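# Put one yellow sponge in each bench tote

## Task

Get exactly one yellow sponge into each of the three totes standing on the bench, with no sponge sticking out past a tote's rim; every other yellow sponge must rest on top of the low shelf where the spares are kept. The totes and the cartons below the bench must not be shifted or rotated. The robot must not tip over or be left leaning. Anything that stays in place only because the robot is holding it at the end does not count.

## Robot and tools

Robot: a Hello Robot Stretch 3 with a single arm. A two-wheeled base carries a vertical mast; a lift rides up and down the mast, and a telescoping arm on the lift reaches out to the robot's right side. The gripper cannot move forward or back on its own, so to shift it along the robot's forward axis you drive the base. The base measures 0.33 m long by 0.34 m wide and spins in place about a point midway between the wheels, 0.05 m behind its front edge. Stowed (arm in, wrist folded) the robot sweeps a 0.28 m radius when turning; an unfolded, level wrist reaches beyond that.

Frames: the base frame sits on the floor between the drive wheels, x forward, y left, z up. hand_pose is reported in it, located where the closed fingertips meet; with all wrist joints at zero, the hand's x axis points up, y back toward the mast, z toward the rear. The odometry frame is the base frame as it was at scene start. base_odometry comes from wheel rotation only, so wheel slip shows up as travel; heading runs -3.142 to 3.142, positive to the left.

execute_actions: argument actions is a list holding one action or nothing (empty just reports state and images). An action may contain base, joints, or both, plus optional contact_limits; its motions start together. base takes exactly one key: translate_m, a relative drive in metres from the current base position, forward positive, -1 to 1; or rotate_rad, a relative in-place turn in radians, left (counter-clockwise seen from above) positive, -3.2 to 3.2. No sideways motion. joints is a dictionary of absolute targets, named individually: lift_m 0 to 1.1 (arm height on mast, metres); arm_m 0 to 0.52 (extension, metres); wrist_yaw_rad -1.345 to 4.42 (0 along the arm, positive toward the front, 3.0 folded over the base); wrist_pitch_rad -1.57 to 0.451 (0 level, negative tips fingers downward); wrist_roll_rad -2.911 to 2.911 (0 means fingers side by side horizontally); gripper_m -0.089 to 0.179 (larger is wider; actual fingertip gap is less than the value, about 0.007 less when almost shut and 0.025 less when fully open, and zero below 0.007); head_pan_rad -3.953 to 1.73 (0 forward, positive left, -1.57 looks along the arm); head_tilt_rad -1.53 to 0.419 (0 level, negative down). Done-tolerances are about 0.004 for lift, arm and gripper, 0.02 for yaw, roll and head, 0.05 for pitch. contact_limits accepts only arm_m: an effort percentage, 1 to 100, at which the arm's motion halts (negative sense when retracting); it also caps holding force until the next action. Too small a value halts at once; values above the maximum are clipped. cameras chooses images: head_camera, nav_camera, wrist_camera or all; omitted or null gives all, [] gives none. An unknown key, camera name or out-of-range number rejects the call without motion. A motion left out of an action may keep driving toward its previous target. Each action is capped at 15 s.

wait: seconds, 0 to 10; commands nothing and returns the usual state and images. zoom_image: camera plus region [x0, y0, x1, y1] in pixels of that camera's latest full image, origin top-left, at most 504 by 504. finished_scene: scene number; ends that scene permanently after the last command is held, and its result states success and the next task.

Result lines: base_status and joint_status tell how each commanded motion ended: done (for the base, wheels turned the commanded amount even if slipping), off_target (stopped short, possibly still pushing), contact_stop (lift or arm met firm resistance and went slack until commanded again; a slack lift may sag under load or rise if fingers close on a surface), time_out, torque_fault (wrist servo limp for 10 s after prolonged strain). on_its_own covers uncommanded parts; "held at" is a target, not the current position. motor_effort is percent of maximum, positive toward higher joint values, peak in brackets; readings carry fixed biases and noise. Positive wheel effort pushes forward. lidar_m: 12 distances from the base origin, 30-degree sectors starting straight ahead and going counter-clockwise (4th left, 7th behind, 10th right), in a plane 0.17 m up, range 0.15 to 12 m, "-" for nothing seen; it misses transparent items, thin legs, and sectors hidden by the mast or a low lift. wrist_depth_mm (45 to 1000) and head_depth_mm (280 to 4000, image sideways) are 7x7 grids of median depth, top-left first. base_tilt gives forward and right lean in degrees with a fixed offset up to about 4. turned_by_wheels and turned_by_imu report turning since last result.

Gripping: command gripper_m below the object's width; open at least 0.02 above the contact value to release. Neither status nor reading confirms a grasp, so check images.

Cautions: full base speed only with lift below 0.30, arm below 0.03, yaw above 2.54. Fold or unfold the wrist only with lift 0.32 to 0.95, pitch -0.4, roll near 0; after folding, lift may go down to 0.25. With yaw below -0.4 keep pitch at -0.5 or lower. Pushing on something solid with the gripper higher than roughly 0.45 m can tip the robot; so can driving while holding or pushing a fixed object, or snagging furniture, especially in reverse. If leaning, back off in small steps, free the gripper, and lower lift to about 0.2. Avoid drops, slams, hard pushes, and knocking sponges or totes over. Loose items may occasionally get bumped. The world keeps running while you compose replies, and base moves are measured from the last reported state. Shorter robot motion time is better.

Each tool is called after "Call:" by a JSON object that holds its "api" and its "payload".

## Session

Call:
{"api": "execute_actions", "payload": {"actions": []}}

Scene clock: 0.00 s.
base_odometry: x=+0.000 y=+0.000 heading=+0.000 (m, m, rad; odometry frame)
turned_by_wheels: +0.000 (rad since the last result)
turned_by_imu: +0.000 (rad since the last result)
base_tilt: forward=-2.3 right=-0.9 (deg)
lidar_m: 2.33 2.00 2.23 1.18 1.17 1.35 2.17 2.06 2.04 1.07 1.07 1.17
head_depth_mm: 1822 2356 2406 2401 2432 2469 2183 / 1792 2628 2628 2643 2629 2638 2171 / 1789 2515 2529 2518 2547 2489 2190 / 1787 2391 2415 2374 2407 2376 2215 / 1780 2327 2316 2304 2305 2279 2210 / 1759 2255 2215 2216 2203 2206 2173 / 1754 2160 2117 2139 2122 2117 2096
base_status: not commanded
joint_positions: lift_m=+0.535 arm_m=-0.002 wrist_yaw_rad=+2.822 wrist_pitch_rad=-0.635 wrist_roll_rad=-0.003 gripper_m=+0.037 head_pan_rad=-0.003 head_tilt_rad=+0.012
joint_status: not commanded
motor_effort: left_wheel=+0 right_wheel=+0 lift_m=+26 arm_m=+1 wrist_yaw_rad=+0 wrist_pitch_rad=+4 wrist_roll_rad=+0 gripper_m=+0 head_pan_rad=+0 head_tilt_rad=+2 (%)
hand_pose: x=+0.0392 y=+0.0396 z=+0.5020 quat_wxyz=(+0.325, +0.697, +0.112, +0.629) (m; base frame)
wrist_depth_mm: - - - - - - - / - - - - - - - / - - - - - - - / - - 957 933 950 915 878 / 847 833 849 834 822 793 766 / 770 726 - 710 - 711 684 / 669 650 - 632 622 618 612
pictures: head_camera (sideways: a quarter turn clockwise sets it upright), nav_camera (sideways: a quarter turn counterclockwise sets it upright), wrist_camera
Images, in order (width x height): head_camera 896x504, nav_camera 672x504, wrist_camera 644x364.

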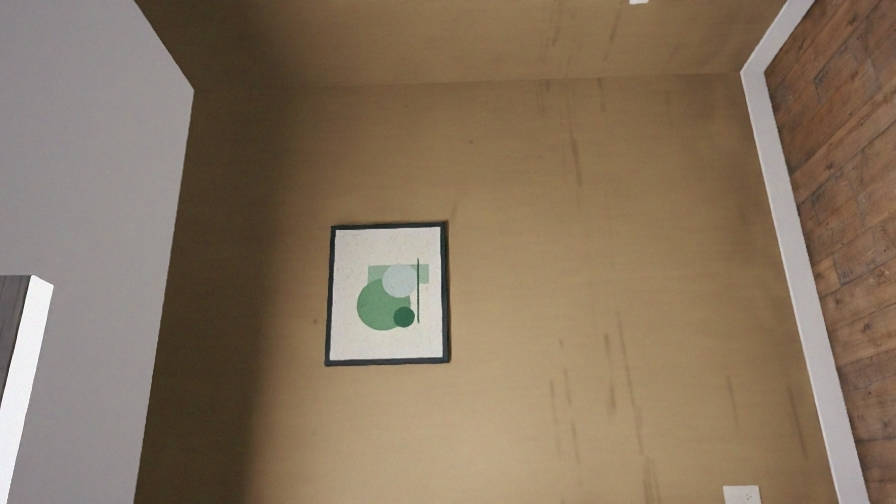

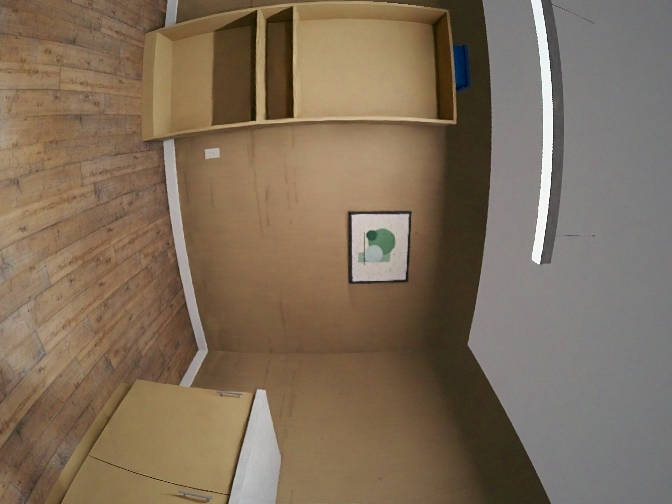

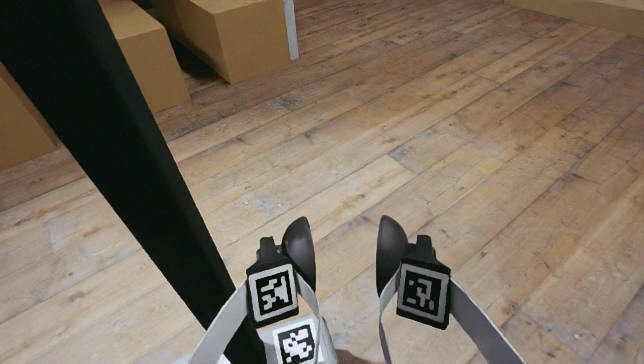

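Call:
{"api": "execute_actions", "payload": {"actions": [{"joints":{"head_pan_rad":1.72,"head_tilt_rad":-0.5}}], "cameras": ["head_camera","nav_camera"]}}

Call:
{"api": "execute_actions", "payload": {"actions": [{"joints":{"head_pan_rad":-2.6,"head_tilt_rad":-0.5}}], "cameras": ["head_camera","nav_camera"]}}

Scene clock: 10.50 s.
base_odometry: x=+0.000 y=+0.000 heading=+0.000 (m, m, rad; odometry frame)
turned_by_wheels: +0.000 (rad since the last result)
turned_by_imu: +0.000 (rad since the last result)
base_tilt: forward=-2.4 right=-0.9 (deg)
lidar_m: 2.33 2.00 2.22 1.18 1.17 1.34 2.17 2.06 2.04 1.07 1.06 1.18
head_depth_mm: 1914 2082 2220 2402 1888 1538 1271 / 1886 2048 1536 2405 1627 1549 1276 / 1836 1990 1416 2210 1636 1538 1277 / 1793 1947 1436 2253 1839 1543 1279 / 1744 1905 1318 2170 1586 1513 1288 / 1714 1839 1222 2195 1793 1535 - / 1673 1788 1139 - - - -
base_status: not commanded
joint_positions: lift_m=+0.535 arm_m=-0.002 wrist_yaw_rad=+2.822 wrist_pitch_rad=-0.635 wrist_roll_rad=-0.003 gripper_m=+0.037 head_pan_rad=+1.713 head_tilt_rad=-0.493
joint_status: all done
motor_effort: left_wheel=+0(0) right_wheel=+0(0) lift_m=+26(26) arm_m=+1(1) wrist_yaw_rad=+0(0) wrist_pitch_rad=+4(4) wrist_roll_rad=+0(0) gripper_m=+2(1) head_pan_rad=+5(64) head_tilt_rad=-3(27) (%)
hand_pose: x=+0.0392 y=+0.0396 z=+0.5020 quat_wxyz=(+0.325, +0.697, +0.112, +0.629) (m; base frame)
wrist_depth_mm: - - - - - - - / - - - - - - - / - - - - - - - / - - 992 957 947 908 871 / 855 841 848 841 818 791 789 / 751 721 - 725 - 697 681 / 663 663 - 636 623 627 607
pictures: head_camera (sideways: a quarter turn clockwise sets it upright), nav_camera (sideways: a quarter turn counterclockwise sets it upright)
Images, in order (width x height): head_camera 896x504, nav_camera 672x504.

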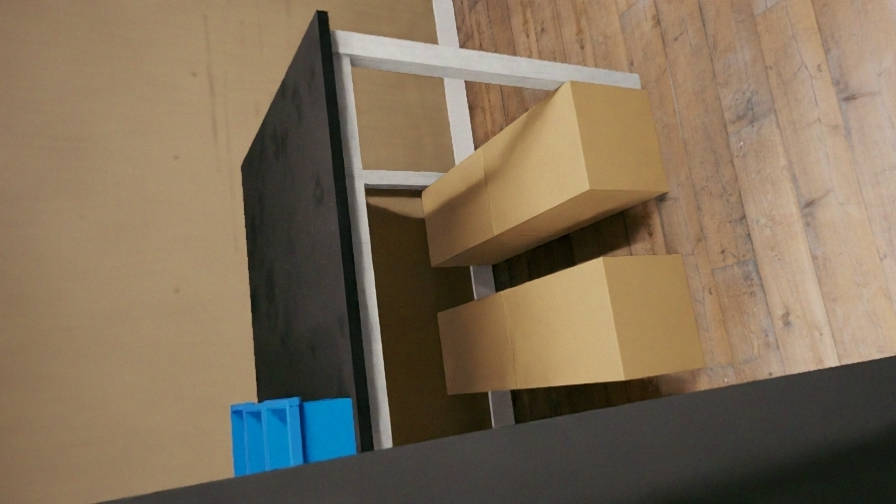

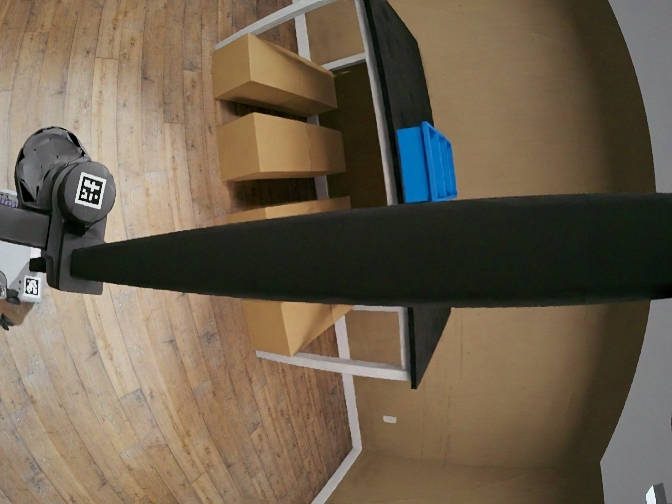

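Scene clock: 13.00 s.
base_odometry: x=+0.000 y=+0.000 heading=+0.000 (m, m, rad; odometry frame)
turned_by_wheels: +0.000 (rad since the last result)
turned_by_imu: +0.000 (rad since the last result)
base_tilt: forward=-2.2 right=-0.9 (deg)
lidar_m: 2.33 2.00 2.22 1.18 1.17 1.35 2.18 2.06 2.04 1.07 1.06 1.18
head_depth_mm: 1973 2148 2283 2348 1966 1547 1273 / 2013 2182 2310 2310 1958 1560 1272 / 2051 2218 2386 2373 1984 1560 1277 / 2076 2271 2413 2421 1986 1553 1281 / 2133 2323 2533 2690 2010 1547 1285 / 2140 2376 2608 2749 2005 1569 1287 / 2192 2379 2635 2815 1992 1567 1294
base_status: not commanded
joint_positions: lift_m=+0.535 arm_m=-0.002 wrist_yaw_rad=+2.822 wrist_pitch_rad=-0.635 wrist_roll_rad=-0.003 gripper_m=+0.037 head_pan_rad=-2.593 head_tilt_rad=-0.494
joint_status: all done
motor_effort: left_wheel=+0(1) right_wheel=+0(0) lift_m=+26(26) arm_m=+1(0) wrist_yaw_rad=+0(0) wrist_pitch_rad=+4(4) wrist_roll_rad=+0(0) gripper_m=+1(2) head_pan_rad=-5(60) head_tilt_rad=-3(3) (%)
hand_pose: x=+0.0392 y=+0.0396 z=+0.5020 quat_wxyz=(+0.325, +0.697, +0.112, +0.629) (m; base frame)
wrist_depth_mm: - - - - - - - / - - - - - - - / - - - - - - - / - - 971 973 933 913 905 / 860 839 834 817 806 799 774 / 744 743 - 717 - 700 688 / 660 648 - 645 626 618 613
pictures: head_camera (sideways: a quarter turn clockwise sets it upright), nav_camera (sideways: a quarter turn counterclockwise sets it upright)
Images, in order (width x height): head_camera 896x504, nav_camera 672x504.

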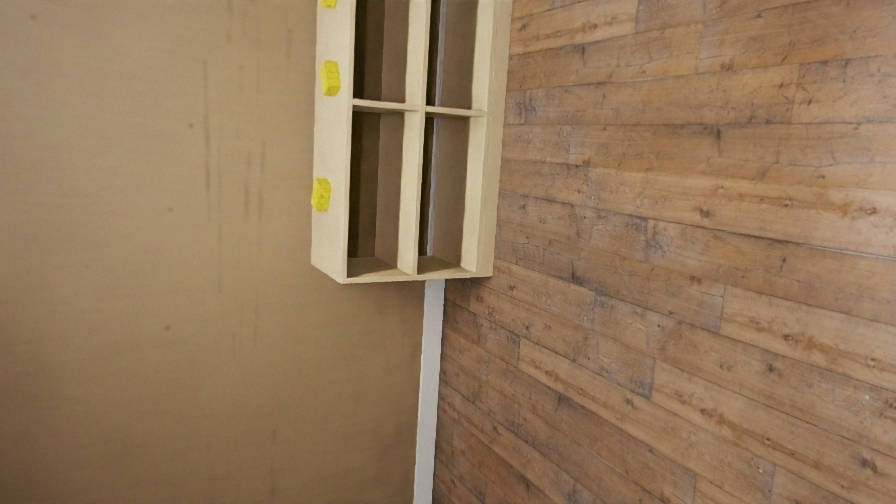

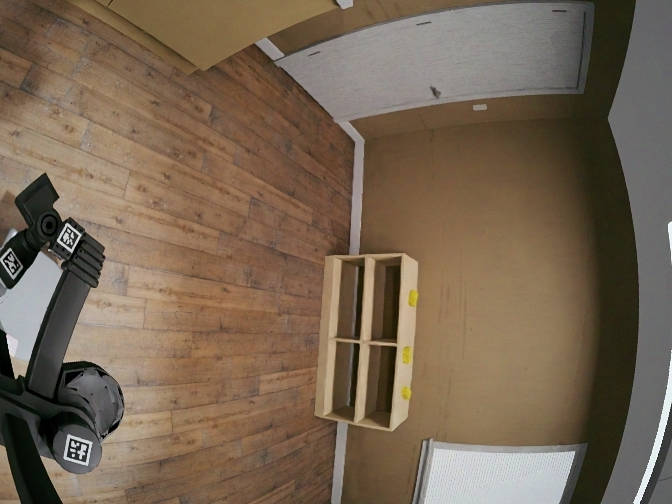

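Call:
{"api": "execute_actions", "payload": {"actions": [{"base":{"rotate_rad":2.05},"joints":{"head_pan_rad":0,"head_tilt_rad":-0.6,"wrist_pitch_rad":-0.4,"lift_m":0.8}}], "cameras": []}}

Call:
{"api": "execute_actions", "payload": {"actions": [{"base":{"translate_m":0.75},"joints":{"wrist_yaw_rad":0,"lift_m":1.1}}]}}

Call:
{"api": "execute_actions", "payload": {"actions": [{"base":{"rotate_rad":1.47},"joints":{"head_pan_rad":-1.57,"wrist_pitch_rad":-0.3,"gripper_m":0.12}}]}}

Scene clock: 25.37 s.
base_odometry: x=+0.000 y=+0.000 heading=+2.050 (m, m, rad; odometry frame)
turned_by_wheels: +2.050 (rad since the last result)
turned_by_imu: +2.058 (rad since the last result)
base_tilt: forward=-2.5 right=-0.9 (deg)
lidar_m: 1.17 1.26 2.18 2.06 2.12 1.08 1.06 1.16 2.34 2.00 2.23 1.18
head_depth_mm: 1695 1646 2093 1903 1646 1426 1207 / 1701 1675 2087 2031 1552 1428 1210 / 1718 1407 2124 1908 1546 1435 1208 / 1752 1233 2164 2120 1718 1441 1209 / 1764 1425 2171 1837 1575 1444 1216 / 1775 1744 2213 2063 1660 1439 1217 / 1775 1784 2176 1852 1616 1455 1227
base_status: done
joint_positions: lift_m=+0.800 arm_m=-0.002 wrist_yaw_rad=+2.822 wrist_pitch_rad=-0.420 wrist_roll_rad=-0.003 gripper_m=+0.037 head_pan_rad=-0.007 head_tilt_rad=-0.592
joint_status: all done
motor_effort: left_wheel=+0(5) right_wheel=+2(6) lift_m=+33(36) arm_m=+0(0) wrist_yaw_rad=+1(0) wrist_pitch_rad=+7(8) wrist_roll_rad=+0(0) gripper_m=+0(0) head_pan_rad=+5(60) head_tilt_rad=-4(14) (%)
hand_pose: x=+0.0493 y=+0.0702 z=+0.8119 quat_wxyz=(+0.256, +0.705, +0.036, +0.660) (m; base frame)
wrist_depth_mm: - - - - - - - / - - - - - - - / - - - - - - - / - - - - - - - / - - - - - - - / - - - - - - - / - - - - - 988 -
pictures: none
No camera images: the call's "cameras" was empty. Leave "cameras" out to get every camera's image.

Scene clock: 34.37 s.
base_odometry: x=-0.346 y=+0.666 heading=+2.050 (m, m, rad; odometry frame)
turned_by_wheels: +0.000 (rad since the last result)
turned_by_imu: -0.004 (rad since the last result)
base_tilt: forward=-2.3 right=-1.0 (deg)
lidar_m: 0.43 0.46 0.72 1.96 2.55 1.83 1.81 1.96 2.16 2.11 0.67 0.43
head_depth_mm: 1081 1182 956 617 533 1133 954 / 1089 1175 715 486 517 1139 955 / 1093 1176 786 495 518 1336 1137 / 1104 1187 794 504 526 1360 1184 / 1112 1222 742 509 534 1137 965 / 1132 1246 983 515 542 1150 964 / 1136 1262 991 689 587 1345 1014
base_status: done
joint_positions: lift_m=+1.099 arm_m=-0.002 wrist_yaw_rad=+0.002 wrist_pitch_rad=-0.420 wrist_roll_rad=-0.003 gripper_m=+0.037 head_pan_rad=-0.007 head_tilt_rad=-0.592
joint_status: all done
motor_effort: left_wheel=-1(3) right_wheel=+2(5) lift_m=+33(32) arm_m=+1(0) wrist_yaw_rad=-1(3) wrist_pitch_rad=+7(7) wrist_roll_rad=+0(0) gripper_m=+1(1) head_pan_rad=+5(5) head_tilt_rad=-3(3) (%)
hand_pose: x=-0.0211 y=-0.3668 z=+1.1111 quat_wxyz=(+0.693, +0.148, -0.690, -0.147) (m; base frame)
wrist_depth_mm: - - - - - - - / - - - - - - - / - - - - - - - / 648 680 - - - - - / 520 - - - - - - / 450 - - - - - - / - - - - - - -
pictures: head_camera (sideways: a quarter turn clockwise sets it upright), nav_camera (sideways: a quarter turn counterclockwise sets it upright), wrist_camera
Images, in order (width x height): head_camera 896x504, nav_camera 672x504, wrist_camera 644x364.

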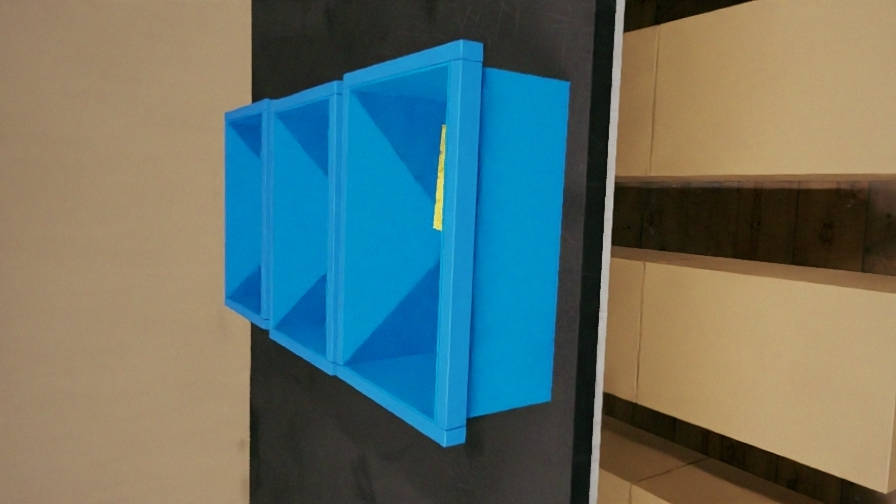

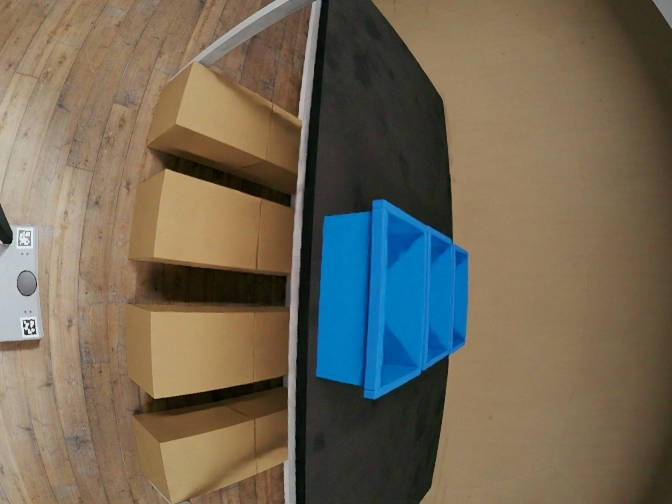

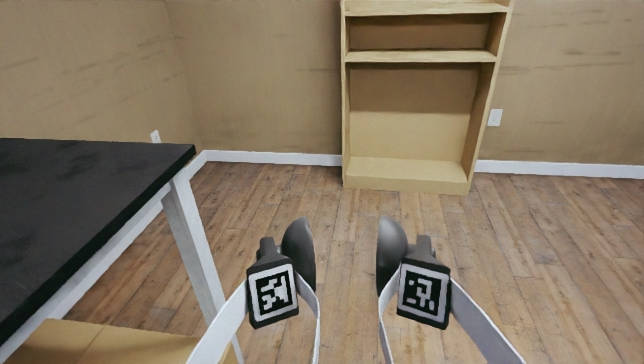

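Scene clock: 37.63 s.
base_odometry: x=-0.346 y=+0.666 heading=-2.763 (m, m, rad; odometry frame)
turned_by_wheels: +1.470 (rad since the last result)
turned_by_imu: +1.476 (rad since the last result)
base_tilt: forward=-2.4 right=-0.9 (deg)
lidar_m: 2.23 2.06 1.86 1.81 1.89 2.16 2.11 0.66 0.44 0.43 0.44 0.72
head_depth_mm: - - - - - 1336 955 / - - - - - 1061 953 / - - - - - 1137 981 / 1091 - 800 497 527 1434 1206 / 1105 1193 815 499 530 1175 983 / 1109 1228 772 511 532 1143 960 / 1106 1219 992 542 564 1384 969
base_status: done
joint_positions: lift_m=+1.099 arm_m=-0.002 wrist_yaw_rad=+0.001 wrist_pitch_rad=-0.322 wrist_roll_rad=-0.003 gripper_m=+0.120 head_pan_rad=-1.563 head_tilt_rad=-0.592
joint_status: all done
motor_effort: left_wheel=-1(4) right_wheel=+2(5) lift_m=+33(33) arm_m=+0(1) wrist_yaw_rad=-1(1) wrist_pitch_rad=+8(6) wrist_roll_rad=+0(0) gripper_m=-1(83) head_pan_rad=-5(60) head_tilt_rad=-3(3) (%)
hand_pose: x=-0.0212 y=-0.3780 z=+1.1336 quat_wxyz=(+0.699, +0.114, -0.697, -0.113) (m; base frame)
wrist_depth_mm: - - - - - - 995 / - - - - - - - / - - - 840 988 - 995 / 810 779 555 467 648 705 702 / 611 586 455 453 441 571 528 / 479 327 461 404 333 - 444 / 396 321 302 289 281 362 367
pictures: head_camera (sideways: a quarter turn clockwise sets it upright), nav_camera (sideways: a quarter turn counterclockwise sets it upright), wrist_camera
Images, in order (width x height): head_camera 896x504, nav_camera 672x504, wrist_camera 644x364.

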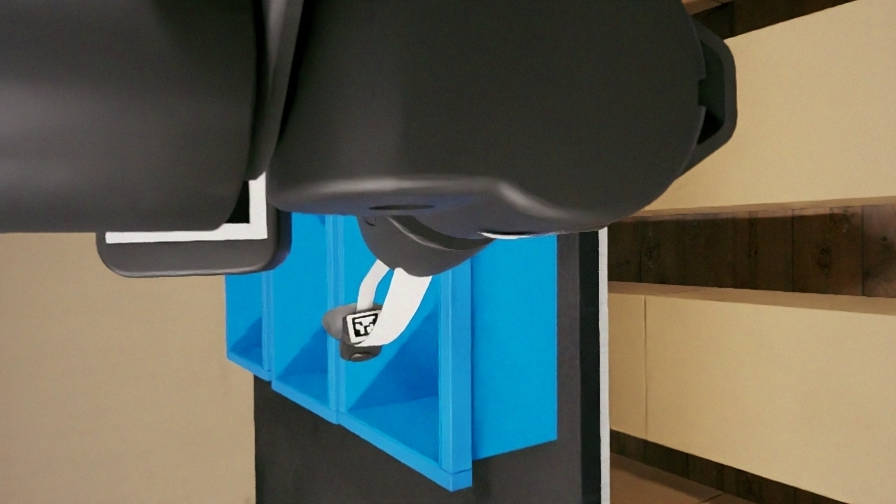

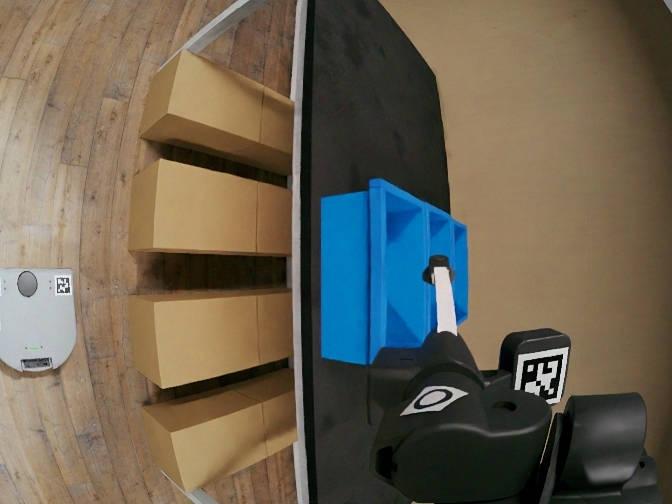

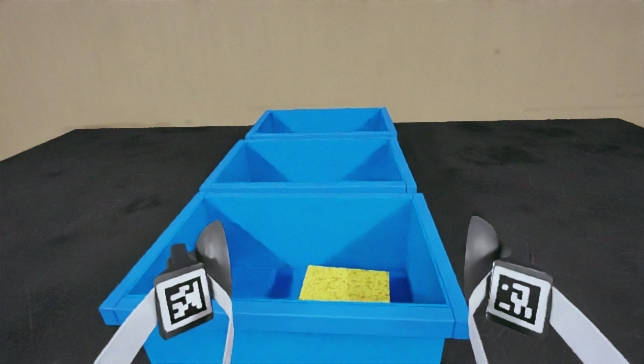

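Call:
{"api": "execute_actions", "payload": {"actions": [{"joints":{"arm_m":0.13,"wrist_pitch_rad":-0.5,"gripper_m":0.178}}], "cameras": ["wrist_camera"]}}

Call:
{"api": "execute_actions", "payload": {"actions": [{"joints":{"arm_m":0.33}}], "cameras": ["wrist_camera"]}}

Call:
{"api": "execute_actions", "payload": {"actions": [{"joints":{"arm_m":0.52}}]}}

Scene clock: 46.13 s.
base_odometry: x=-0.346 y=+0.666 heading=-2.763 (m, m, rad; odometry frame)
turned_by_wheels: +0.000 (rad since the last result)
turned_by_imu: -0.001 (rad since the last result)
base_tilt: forward=-2.4 right=-0.9 (deg)
lidar_m: 2.22 2.06 1.86 1.81 1.89 2.16 2.11 0.66 0.44 0.43 0.44 0.72
head_depth_mm: - - 872 669 550 1393 956 / - - 807 526 536 1128 954 / - - - 499 528 1167 979 / 1110 1167 644 506 529 1433 1211 / 1106 1186 801 508 529 1181 984 / 1104 1225 777 511 534 1148 966 / 1107 1230 993 541 563 1379 967
base_status: not commanded
joint_positions: lift_m=+1.099 arm_m=+0.130 wrist_yaw_rad=+0.001 wrist_pitch_rad=-0.512 wrist_roll_rad=-0.003 gripper_m=+0.178 head_pan_rad=-1.563 head_tilt_rad=-0.593
joint_status: all done
motor_effort: left_wheel=-1(2) right_wheel=+2(1) lift_m=+33(33) arm_m=+3(4) wrist_yaw_rad=-1(1) wrist_pitch_rad=+4(7) wrist_roll_rad=+1(0) gripper_m=+1(87) head_pan_rad=-5(5) head_tilt_rad=-3(3) (%)
hand_pose: x=-0.0213 y=-0.4863 z=+1.0910 quat_wxyz=(+0.685, +0.180, -0.683, -0.179) (m; base frame)
wrist_depth_mm: 955 973 937 914 898 886 893 / 971 952 696 682 736 830 788 / 688 685 507 508 521 607 597 / 547 497 324 316 305 489 479 / 443 317 351 342 325 411 404 / 364 - 366 307 303 337 - / 211 303 319 272 279 202 299
pictures: wrist_camera
Images, in order (width x height): wrist_camera 644x364.

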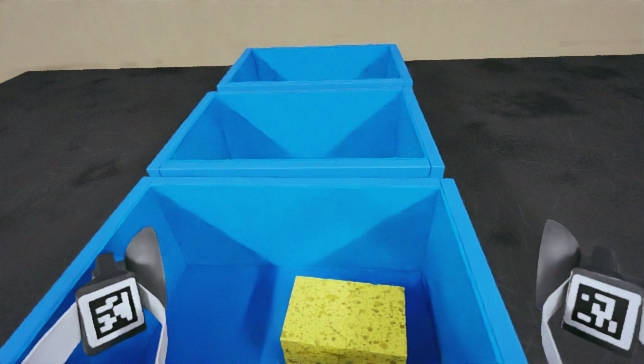

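Scene clock: 48.83 s.
base_odometry: x=-0.346 y=+0.666 heading=-2.763 (m, m, rad; odometry frame)
turned_by_wheels: +0.000 (rad since the last result)
turned_by_imu: +0.000 (rad since the last result)
base_tilt: forward=-2.4 right=-0.8 (deg)
lidar_m: 2.22 2.07 1.86 1.81 1.89 2.15 2.12 0.66 0.44 0.43 0.44 0.72
head_depth_mm: 1134 1221 953 667 551 1391 954 / - 1239 953 526 534 1134 956 / - - 700 504 527 1170 982 / 1105 1197 802 506 530 1443 1204 / 1105 1184 801 508 530 1173 984 / 1107 1228 774 512 532 1146 968 / 1110 1234 991 540 564 1382 965
base_status: not commanded
joint_positions: lift_m=+1.099 arm_m=+0.330 wrist_yaw_rad=+0.001 wrist_pitch_rad=-0.512 wrist_roll_rad=-0.003 gripper_m=+0.178 head_pan_rad=-1.563 head_tilt_rad=-0.593
joint_status: all done
motor_effort: left_wheel=-1(1) right_wheel=+2(2) lift_m=+33(33) arm_m=+3(5) wrist_yaw_rad=+0(1) wrist_pitch_rad=+4(4) wrist_roll_rad=+1(0) gripper_m=+2(1) head_pan_rad=-5(5) head_tilt_rad=-4(3) (%)
hand_pose: x=-0.0214 y=-0.6862 z=+1.0909 quat_wxyz=(+0.685, +0.180, -0.683, -0.179) (m; base frame)
wrist_depth_mm: 760 764 727 726 728 723 706 / 837 793 808 761 779 758 760 / 701 676 523 529 513 613 608 / 548 360 333 330 320 490 478 / 442 316 374 368 342 405 411 / 362 - 360 357 339 280 - / 205 297 315 311 303 208 297
pictures: wrist_camera
Images, in order (width x height): wrist_camera 644x364.

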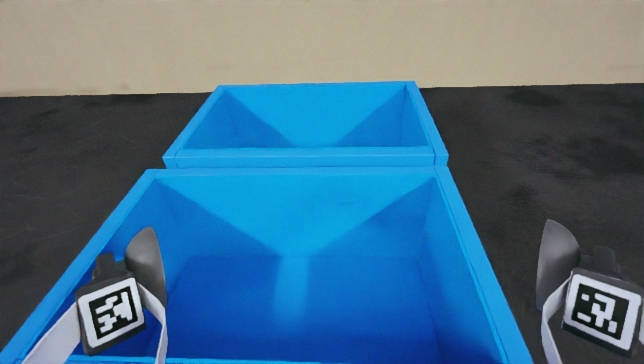

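Scene clock: 51.47 s.
base_odometry: x=-0.346 y=+0.666 heading=-2.763 (m, m, rad; odometry frame)
turned_by_wheels: +0.000 (rad since the last result)
turned_by_imu: +0.000 (rad since the last result)
base_tilt: forward=-2.3 right=-0.8 (deg)
lidar_m: 2.23 2.06 1.86 1.81 1.89 2.16 2.11 0.66 0.44 0.43 0.44 0.72
head_depth_mm: 1140 1221 949 667 552 1392 955 / 1125 1211 960 525 534 1133 956 / - 1182 752 505 528 1166 979 / 1108 993 797 506 528 1446 1214 / 1107 1186 799 507 529 1176 988 / 1110 1229 774 510 531 1146 965 / 1106 1236 992 541 563 1387 966
base_status: not commanded
joint_positions: lift_m=+1.099 arm_m=+0.517 wrist_yaw_rad=+0.001 wrist_pitch_rad=-0.512 wrist_roll_rad=-0.003 gripper_m=+0.178 head_pan_rad=-1.563 head_tilt_rad=-0.593
joint_status: all done
joint sent to its limit — the command would take arm_m past its upper limit, so that joint was sent only as far as its limit.
motor_effort: left_wheel=-1(1) right_wheel=+3(2) lift_m=+33(33) arm_m=+3(4) wrist_yaw_rad=-1(0) wrist_pitch_rad=+4(4) wrist_roll_rad=+0(0) gripper_m=+0(1) head_pan_rad=-5(4) head_tilt_rad=-3(4) (%)
hand_pose: x=-0.0214 y=-0.8738 z=+1.0909 quat_wxyz=(+0.685, +0.180, -0.683, -0.179) (m; base frame)
wrist_depth_mm: 570 570 563 550 541 538 524 / 626 615 620 606 588 589 582 / 675 671 638 636 621 610 595 / 546 499 367 365 346 490 484 / 443 327 407 399 385 391 412 / 378 - 363 358 344 240 - / 318 249 204 200 197 193 297
pictures: head_camera (sideways: a quarter turn clockwise sets it upright), nav_camera (sideways: a quarter turn counterclockwise sets it upright), wrist_camera
Images, in order (width x height): head_camera 896x504, nav_camera 672x504, wrist_camera 644x364.

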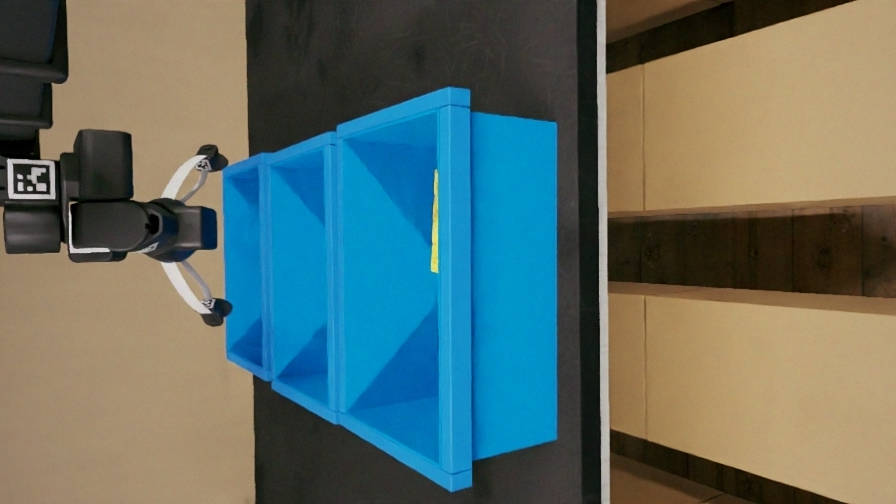

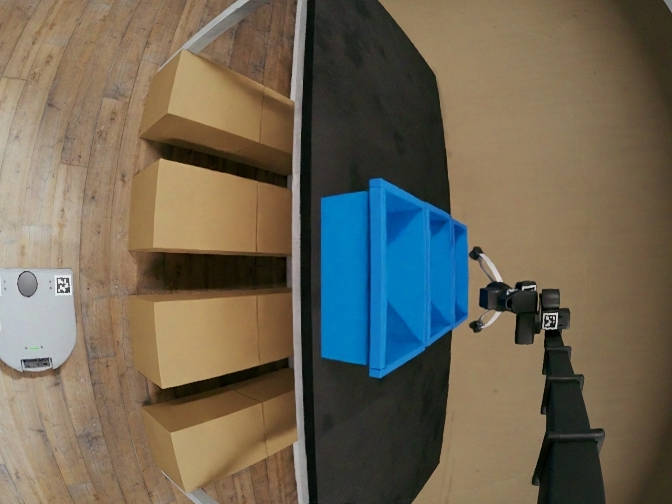

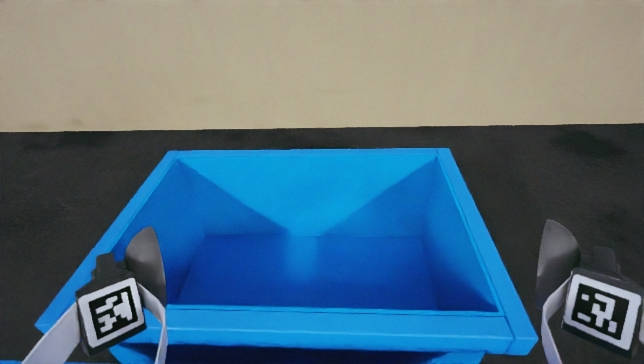

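Call:
{"api": "execute_actions", "payload": {"actions": [{"base":{"rotate_rad":0.15},"joints":{"arm_m":0.45,"head_pan_rad":0}}], "cameras": []}}

Call:
{"api": "execute_actions", "payload": {"actions": [{"base":{"translate_m":0.7},"joints":{"arm_m":0}}], "cameras": []}}

Call:
{"api": "execute_actions", "payload": {"actions": [{"base":{"translate_m":0.72},"joints":{"lift_m":0.8,"wrist_pitch_rad":-1.0}}], "cameras": []}}

Call:
{"api": "execute_actions", "payload": {"actions": [{"base":{"rotate_rad":1.42},"joints":{"arm_m":0.25,"head_pan_rad":-1.4,"head_tilt_rad":-0.8}}]}}

Scene clock: 68.07 s.
base_odometry: x=-0.346 y=+0.666 heading=-2.614 (m, m, rad; odometry frame)
turned_by_wheels: +0.150 (rad since the last result)
turned_by_imu: +0.150 (rad since the last result)
base_tilt: forward=-2.4 right=-0.8 (deg)
lidar_m: 1.97 2.32 1.82 1.81 2.00 2.15 2.11 0.53 0.43 0.44 0.47 0.73
head_depth_mm: 1895 2059 2332 2274 1758 1421 1203 / 1930 2122 2391 2271 1758 1427 1213 / 1954 2166 2270 2252 1760 1436 1210 / 1998 2204 2280 2255 1767 1435 1215 / 2001 2256 2151 2306 1784 1447 1213 / 2039 2255 2333 2335 1783 1447 1223 / 2071 2305 2278 2358 1788 1457 1215
base_status: done
joint_positions: lift_m=+1.099 arm_m=+0.450 wrist_yaw_rad=+0.001 wrist_pitch_rad=-0.512 wrist_roll_rad=-0.003 gripper_m=+0.178 head_pan_rad=-0.007 head_tilt_rad=-0.593
joint_status: all done
motor_effort: left_wheel=-1(7) right_wheel=+1(7) lift_m=+33(33) arm_m=-2(3) wrist_yaw_rad=+0(0) wrist_pitch_rad=+4(4) wrist_roll_rad=+0(0) gripper_m=+1(0) head_pan_rad=+5(61) head_tilt_rad=-3(3) (%)
hand_pose: x=-0.0214 y=-0.8067 z=+1.0909 quat_wxyz=(+0.685, +0.180, -0.683, -0.179) (m; base frame)
wrist_depth_mm: 761 702 655 629 607 575 544 / 847 787 740 698 654 632 589 / 699 677 680 434 402 388 586 / 542 537 508 445 437 405 334 / 444 451 428 266 252 404 290 / 379 - 346 235 224 213 - / 332 314 230 285 255 231 219
pictures: none
No camera images: the call's "cameras" was empty. Leave "cameras" out to get every camera's image.

Scene clock: 76.47 s.
base_odometry: x=-0.950 y=+0.313 heading=-2.614 (m, m, rad; odometry frame)
turned_by_wheels: +0.000 (rad since the last result)
turned_by_imu: -0.004 (rad since the last result)
base_tilt: forward=-2.4 right=-0.9 (deg)
lidar_m: 1.28 1.69 2.31 1.70 1.86 2.80 1.32 0.66 0.54 0.54 1.61 1.68
head_depth_mm: 1344 1477 1642 1868 1764 1417 1209 / 1357 1504 1642 1834 1704 1430 1213 / 1371 1525 1626 1686 1706 1435 1208 / 1401 1538 1639 1693 1720 1435 1210 / 1412 1568 1674 1697 1720 1438 1214 / 1429 1582 1697 1700 1766 1440 1225 / 1454 1613 1731 1878 1782 1448 1227
base_status: done
joint_positions: lift_m=+1.099 arm_m=+0.000 wrist_yaw_rad=+0.001 wrist_pitch_rad=-0.513 wrist_roll_rad=-0.003 gripper_m=+0.178 head_pan_rad=-0.007 head_tilt_rad=-0.593
joint_status: all done
motor_effort: left_wheel=-1(1) right_wheel=+2(7) lift_m=+33(33) arm_m=-2(2) wrist_yaw_rad=+0(0) wrist_pitch_rad=+4(5) wrist_roll_rad=+1(1) gripper_m=+1(1) head_pan_rad=+5(5) head_tilt_rad=-4(3) (%)
hand_pose: x=-0.0214 y=-0.3567 z=+1.0908 quat_wxyz=(+0.685, +0.180, -0.683, -0.179) (m; base frame)
wrist_depth_mm: - - - - - - - / - - - 927 848 831 777 / - - - 650 632 608 599 / - - 560 510 505 496 490 / - - 514 444 422 414 414 / - - - - - - - / - - - 992 - 985 990
pictures: none
No camera images: the call's "cameras" was empty. Leave "cameras" out to get every camera's image.

Scene clock: 85.10 s.
base_odometry: x=-1.572 y=-0.050 heading=-2.614 (m, m, rad; odometry frame)
turned_by_wheels: +0.000 (rad since the last result)
turned_by_imu: -0.003 (rad since the last result)
base_tilt: forward=-2.2 right=-0.8 (deg)
lidar_m: 0.93 0.69 1.13 2.16 1.88 2.73 1.61 0.83 0.82 1.57 1.20 0.60
head_depth_mm: 758 836 926 1053 961 831 1148 / 766 847 945 1067 929 976 1089 / 775 857 956 1073 904 998 1133 / 787 869 977 1083 935 1007 1136 / 796 883 991 1101 939 1029 1162 / 808 895 1007 1125 905 1006 1159 / 818 914 1026 1141 949 1039 1179
base_status: done
joint_positions: lift_m=+0.800 arm_m=+0.000 wrist_yaw_rad=+0.001 wrist_pitch_rad=-1.005 wrist_roll_rad=-0.003 gripper_m=+0.178 head_pan_rad=-0.007 head_tilt_rad=-0.593
joint_status: all done
motor_effort: left_wheel=-1(2) right_wheel=+1(6) lift_m=+18(30) arm_m=-2(2) wrist_yaw_rad=+0(0) wrist_pitch_rad=+2(7) wrist_roll_rad=+0(0) gripper_m=+0(0) head_pan_rad=+5(5) head_tilt_rad=-3(3) (%)
hand_pose: x=-0.0215 y=-0.2623 z=+0.7099 quat_wxyz=(+0.621, +0.341, -0.618, -0.340) (m; base frame)
wrist_depth_mm: 967 - - - - - 880 / 980 - - - - - 849 / - - - - - - 770 / - - - 997 996 961 827 / 969 965 959 930 903 925 898 / 808 - 868 874 869 854 - / 789 830 832 816 815 791 787
pictures: none
No camera images: the call's "cameras" was empty. Leave "cameras" out to get every camera's image.

Scene clock: 88.30 s.
base_odometry: x=-1.572 y=-0.050 heading=-1.194 (m, m, rad; odometry frame)
turned_by_wheels: +1.420 (rad since the last result)
turned_by_imu: +1.425 (rad since the last result)
base_tilt: forward=-2.3 right=-1.1 (deg)
lidar_m: 2.17 1.82 2.27 3.50 0.92 0.83 1.58 1.36 0.60 0.81 0.68 1.13
head_depth_mm: 782 889 997 - 997 1247 1120 / 795 902 1033 - 1056 1228 1120 / 805 919 1060 922 1068 1229 1124 / 823 941 1068 946 1093 1253 1130 / 836 958 1101 929 1130 1261 1122 / 852 980 1110 923 1102 1264 1132 / 864 1001 1127 977 1165 1300 1132
base_status: done
joint_positions: lift_m=+0.800 arm_m=+0.250 wrist_yaw_rad=+0.000 wrist_pitch_rad=-1.005 wrist_roll_rad=-0.003 gripper_m=+0.178 head_pan_rad=-1.393 head_tilt_rad=-0.790
joint_status: all done
motor_effort: left_wheel=+0(3) right_wheel=+1(4) lift_m=+18(18) arm_m=+4(4) wrist_yaw_rad=+0(0) wrist_pitch_rad=+2(2) wrist_roll_rad=+0(0) gripper_m=+1(1) head_pan_rad=-5(60) head_tilt_rad=-4(18) (%)
hand_pose: x=-0.0216 y=-0.5117 z=+0.7098 quat_wxyz=(+0.621, +0.341, -0.618, -0.340) (m; base frame)
wrist_depth_mm: 398 389 378 315 366 359 575 / 322 354 346 332 336 331 702 / 330 327 322 316 311 305 847 / 306 302 299 293 287 284 921 / 464 565 555 534 529 353 892 / 885 - 819 794 795 837 - / 857 830 815 823 811 786 793
pictures: head_camera (sideways: a quarter turn clockwise sets it upright), nav_camera (sideways: a quarter turn counterclockwise sets it upright), wrist_camera
Images, in order (width x height): head_camera 896x504, nav_camera 672x504, wrist_camera 644x364.

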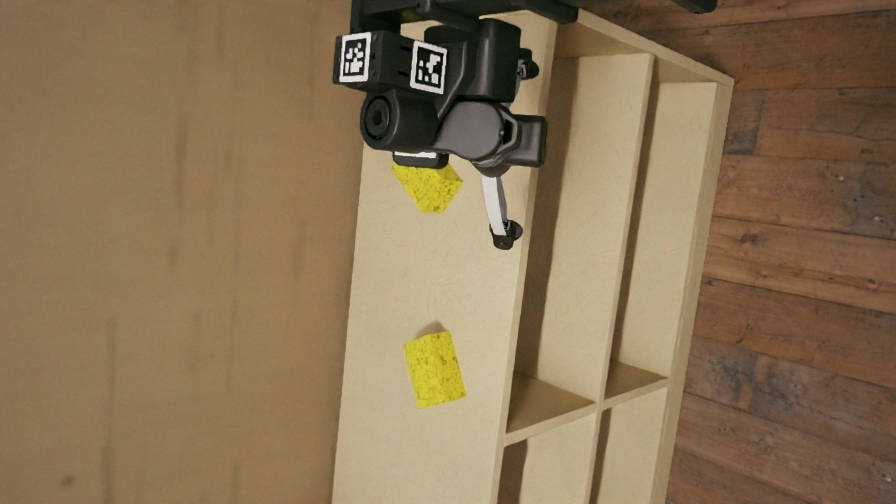

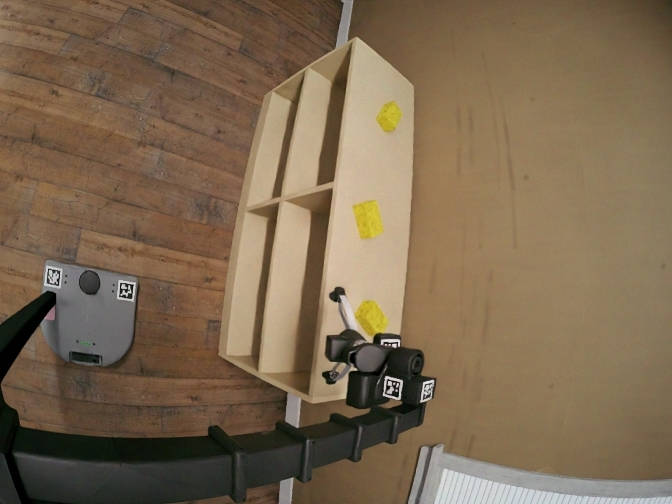

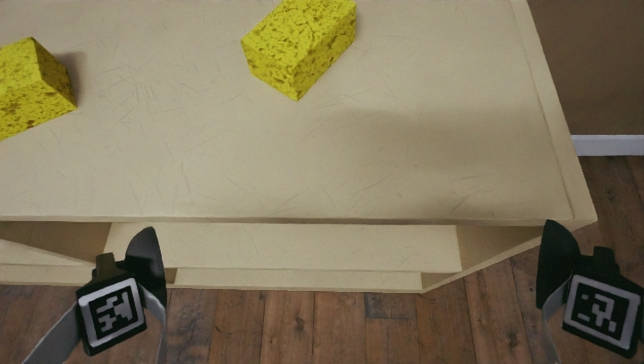

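Call:
{"api": "execute_actions", "payload": {"actions": [{"base":{"translate_m":0.12},"joints":{"arm_m":0.48,"wrist_yaw_rad":-0.7,"head_pan_rad":-1.7}}], "cameras": ["head_camera","wrist_camera"]}}

Scene clock: 97.70 s.
base_odometry: x=-1.528 y=-0.161 heading=-1.194 (m, m, rad; odometry frame)
turned_by_wheels: +0.000 (rad since the last result)
turned_by_imu: -0.001 (rad since the last result)
base_tilt: forward=-2.4 right=-0.9 (deg)
lidar_m: 2.05 1.70 2.09 3.49 1.09 0.92 1.69 1.36 0.65 0.97 0.63 1.03
head_depth_mm: 853 983 1153 1389 1525 - - / 836 966 1110 1000 - 1246 1111 / 826 945 1080 918 1100 1260 1122 / 817 902 1093 920 1096 1252 1123 / 805 902 1077 950 1051 1228 1122 / 797 906 1059 952 1050 1230 1126 / 785 895 1035 955 932 1215 1129
base_status: done
joint_positions: lift_m=+0.800 arm_m=+0.480 wrist_yaw_rad=-0.699 wrist_pitch_rad=-1.005 wrist_roll_rad=-0.003 gripper_m=+0.178 head_pan_rad=-1.693 head_tilt_rad=-0.790
joint_status: all done
motor_effort: left_wheel=-1(1) right_wheel=+2(5) lift_m=+18(18) arm_m=+4(4) wrist_yaw_rad=-1(2) wrist_pitch_rad=+2(2) wrist_roll_rad=+0(0) gripper_m=+0(3) head_pan_rad=-4(36) head_tilt_rad=-4(4) (%)
hand_pose: x=-0.0968 y=-0.7141 z=+0.7098 quat_wxyz=(+0.467, +0.109, -0.698, -0.532) (m; base frame)
wrist_depth_mm: 234 268 327 372 370 869 - / 258 303 351 343 337 896 - / 291 326 319 314 311 308 - / 313 301 295 243 289 285 280 / 286 284 276 226 269 266 265 / 268 - 259 212 253 251 - / 254 245 245 239 239 236 233
pictures: head_camera (sideways: a quarter turn clockwise sets it upright), wrist_camera
Images, in order (width x height): head_camera 896x504, wrist_camera 644x364.

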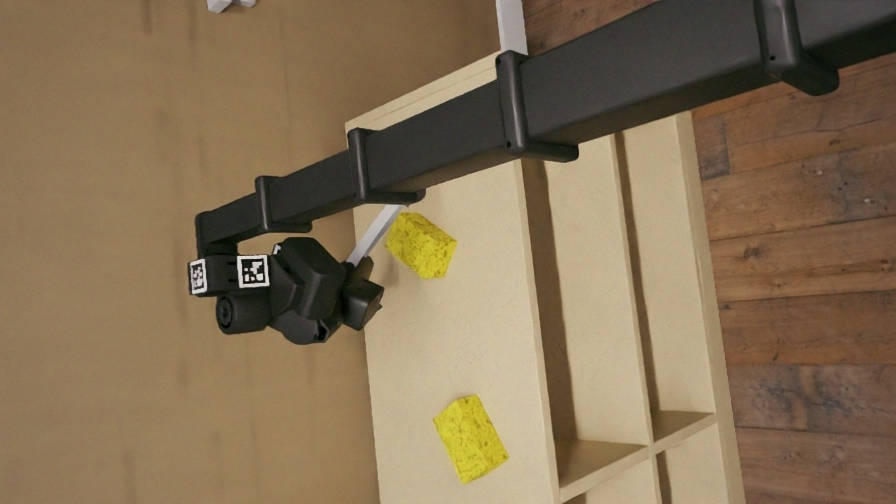

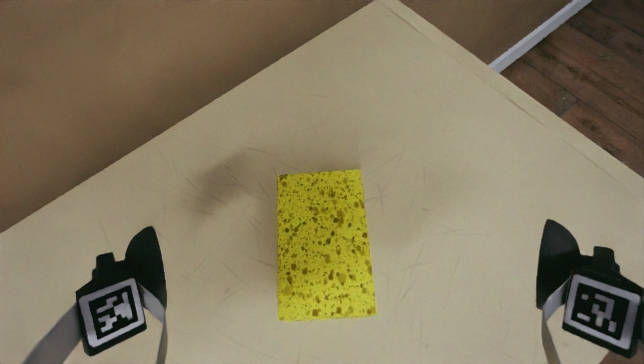

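Call:
{"api": "execute_actions", "payload": {"actions": [{"joints":{"arm_m":0.50,"lift_m":0.725,"gripper_m":0.13}}], "cameras": ["head_camera","wrist_camera"]}}

Scene clock: 110.30 s.
base_odometry: x=-1.528 y=-0.161 heading=-1.194 (m, m, rad; odometry frame)
turned_by_wheels: +0.000 (rad since the last result)
turned_by_imu: +0.000 (rad since the last result)
base_tilt: forward=-2.3 right=-0.9 (deg)
lidar_m: 2.05 1.71 2.10 3.48 1.09 0.92 1.69 1.37 0.65 0.97 0.63 1.03
head_depth_mm: 850 978 1153 1394 1500 1299 - / 840 960 1107 938 1019 - 1117 / 824 947 1081 - 1096 1253 1123 / 816 934 - 917 1101 1248 1123 / 804 921 1053 946 1046 1235 1124 / 798 906 1056 955 1053 1227 1128 / 786 895 1031 953 930 1223 1130
base_status: not commanded
joint_positions: lift_m=+0.725 arm_m=+0.500 wrist_yaw_rad=-0.699 wrist_pitch_rad=-1.005 wrist_roll_rad=-0.003 gripper_m=+0.130 head_pan_rad=-1.693 head_tilt_rad=-0.790
joint_status: all done
motor_effort: left_wheel=-1(1) right_wheel=+2(2) lift_m=+18(17) arm_m=+3(4) wrist_yaw_rad=-1(1) wrist_pitch_rad=+2(2) wrist_roll_rad=+0(0) gripper_m=-1(84) head_pan_rad=-4(5) head_tilt_rad=-4(4) (%)
hand_pose: x=-0.0968 y=-0.7341 z=+0.6348 quat_wxyz=(+0.467, +0.109, -0.698, -0.532) (m; base frame)
wrist_depth_mm: 218 249 280 266 260 254 - / 239 262 246 242 239 234 230 / 248 232 229 224 221 217 214 / 217 216 211 159 200 203 200 / 202 200 198 148 186 192 188 / 190 189 184 140 141 - 176 / 180 174 176 133 133 168 166
pictures: head_camera (sideways: a quarter turn clockwise sets it upright), wrist_camera
Images, in order (width x height): head_camera 896x504, wrist_camera 644x364.

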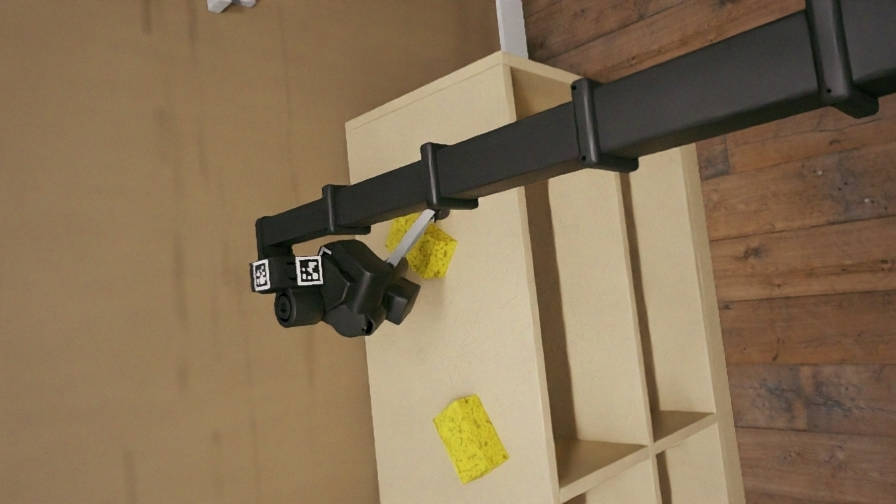

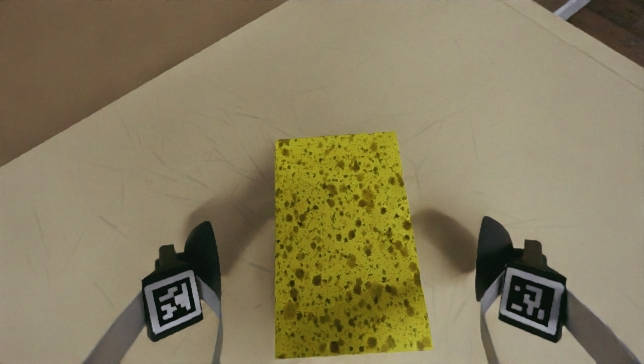

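Call:
{"api": "execute_actions", "payload": {"actions": [{"joints":{"lift_m":0.708}}], "cameras": []}}

Call:
{"api": "execute_actions", "payload": {"actions": [{"joints":{"gripper_m":0.02}}], "cameras": ["wrist_camera"]}}

Call:
{"api": "execute_actions", "payload": {"actions": [{"joints":{"lift_m":0.76}}], "cameras": ["wrist_camera"]}}

Scene clock: 118.07 s.
base_odometry: x=-1.528 y=-0.161 heading=-1.194 (m, m, rad; odometry frame)
turned_by_wheels: +0.000 (rad since the last result)
turned_by_imu: +0.000 (rad since the last result)
base_tilt: forward=-2.3 right=-1.0 (deg)
lidar_m: 2.05 1.71 2.10 3.49 1.09 0.93 1.70 1.36 0.65 0.96 0.63 1.03
head_depth_mm: 853 981 1147 1381 1485 1301 - / 840 963 1109 940 1039 - 1109 / 827 950 1080 - 1095 1252 1118 / 816 933 - 922 1101 1256 1124 / 807 920 1038 950 1054 1237 1122 / 799 909 1050 949 1052 1225 1131 / 786 893 1041 955 931 1218 1128
base_status: not commanded
joint_positions: lift_m=+0.712 arm_m=+0.500 wrist_yaw_rad=-0.699 wrist_pitch_rad=-0.998 wrist_roll_rad=-0.003 gripper_m=+0.130 head_pan_rad=-1.693 head_tilt_rad=-0.790
joint_status: lift_m contact_stop (moved -0.014 of -0.017)
on_its_own: lift_m is slack since a contact_stop, until your next command for it
motor_effort: left_wheel=+2(2) right_wheel=-5(6) lift_m=+24(21) arm_m=+4(4) wrist_yaw_rad=+0(1) wrist_pitch_rad=-1(2) wrist_roll_rad=+0(0) gripper_m=-1(1) head_pan_rad=-4(5) head_tilt_rad=-4(5) (%)
hand_pose: x=-0.0980 y=-0.7354 z=+0.6220 quat_wxyz=(+0.468, +0.106, -0.698, -0.531) (m; base frame)
wrist_depth_mm: 216 248 264 253 248 240 243 / 239 246 236 230 226 223 218 / 223 220 217 159 207 206 203 / 206 202 201 147 188 192 189 / 192 190 187 137 139 180 176 / 179 179 174 129 129 170 165 / 168 164 164 121 122 157 155
pictures: none
No camera images: the call's "cameras" was empty. Leave "cameras" out to get every camera's image.

not run: a stop came earlier in this reply.

not run: a stop came earlier in this reply.


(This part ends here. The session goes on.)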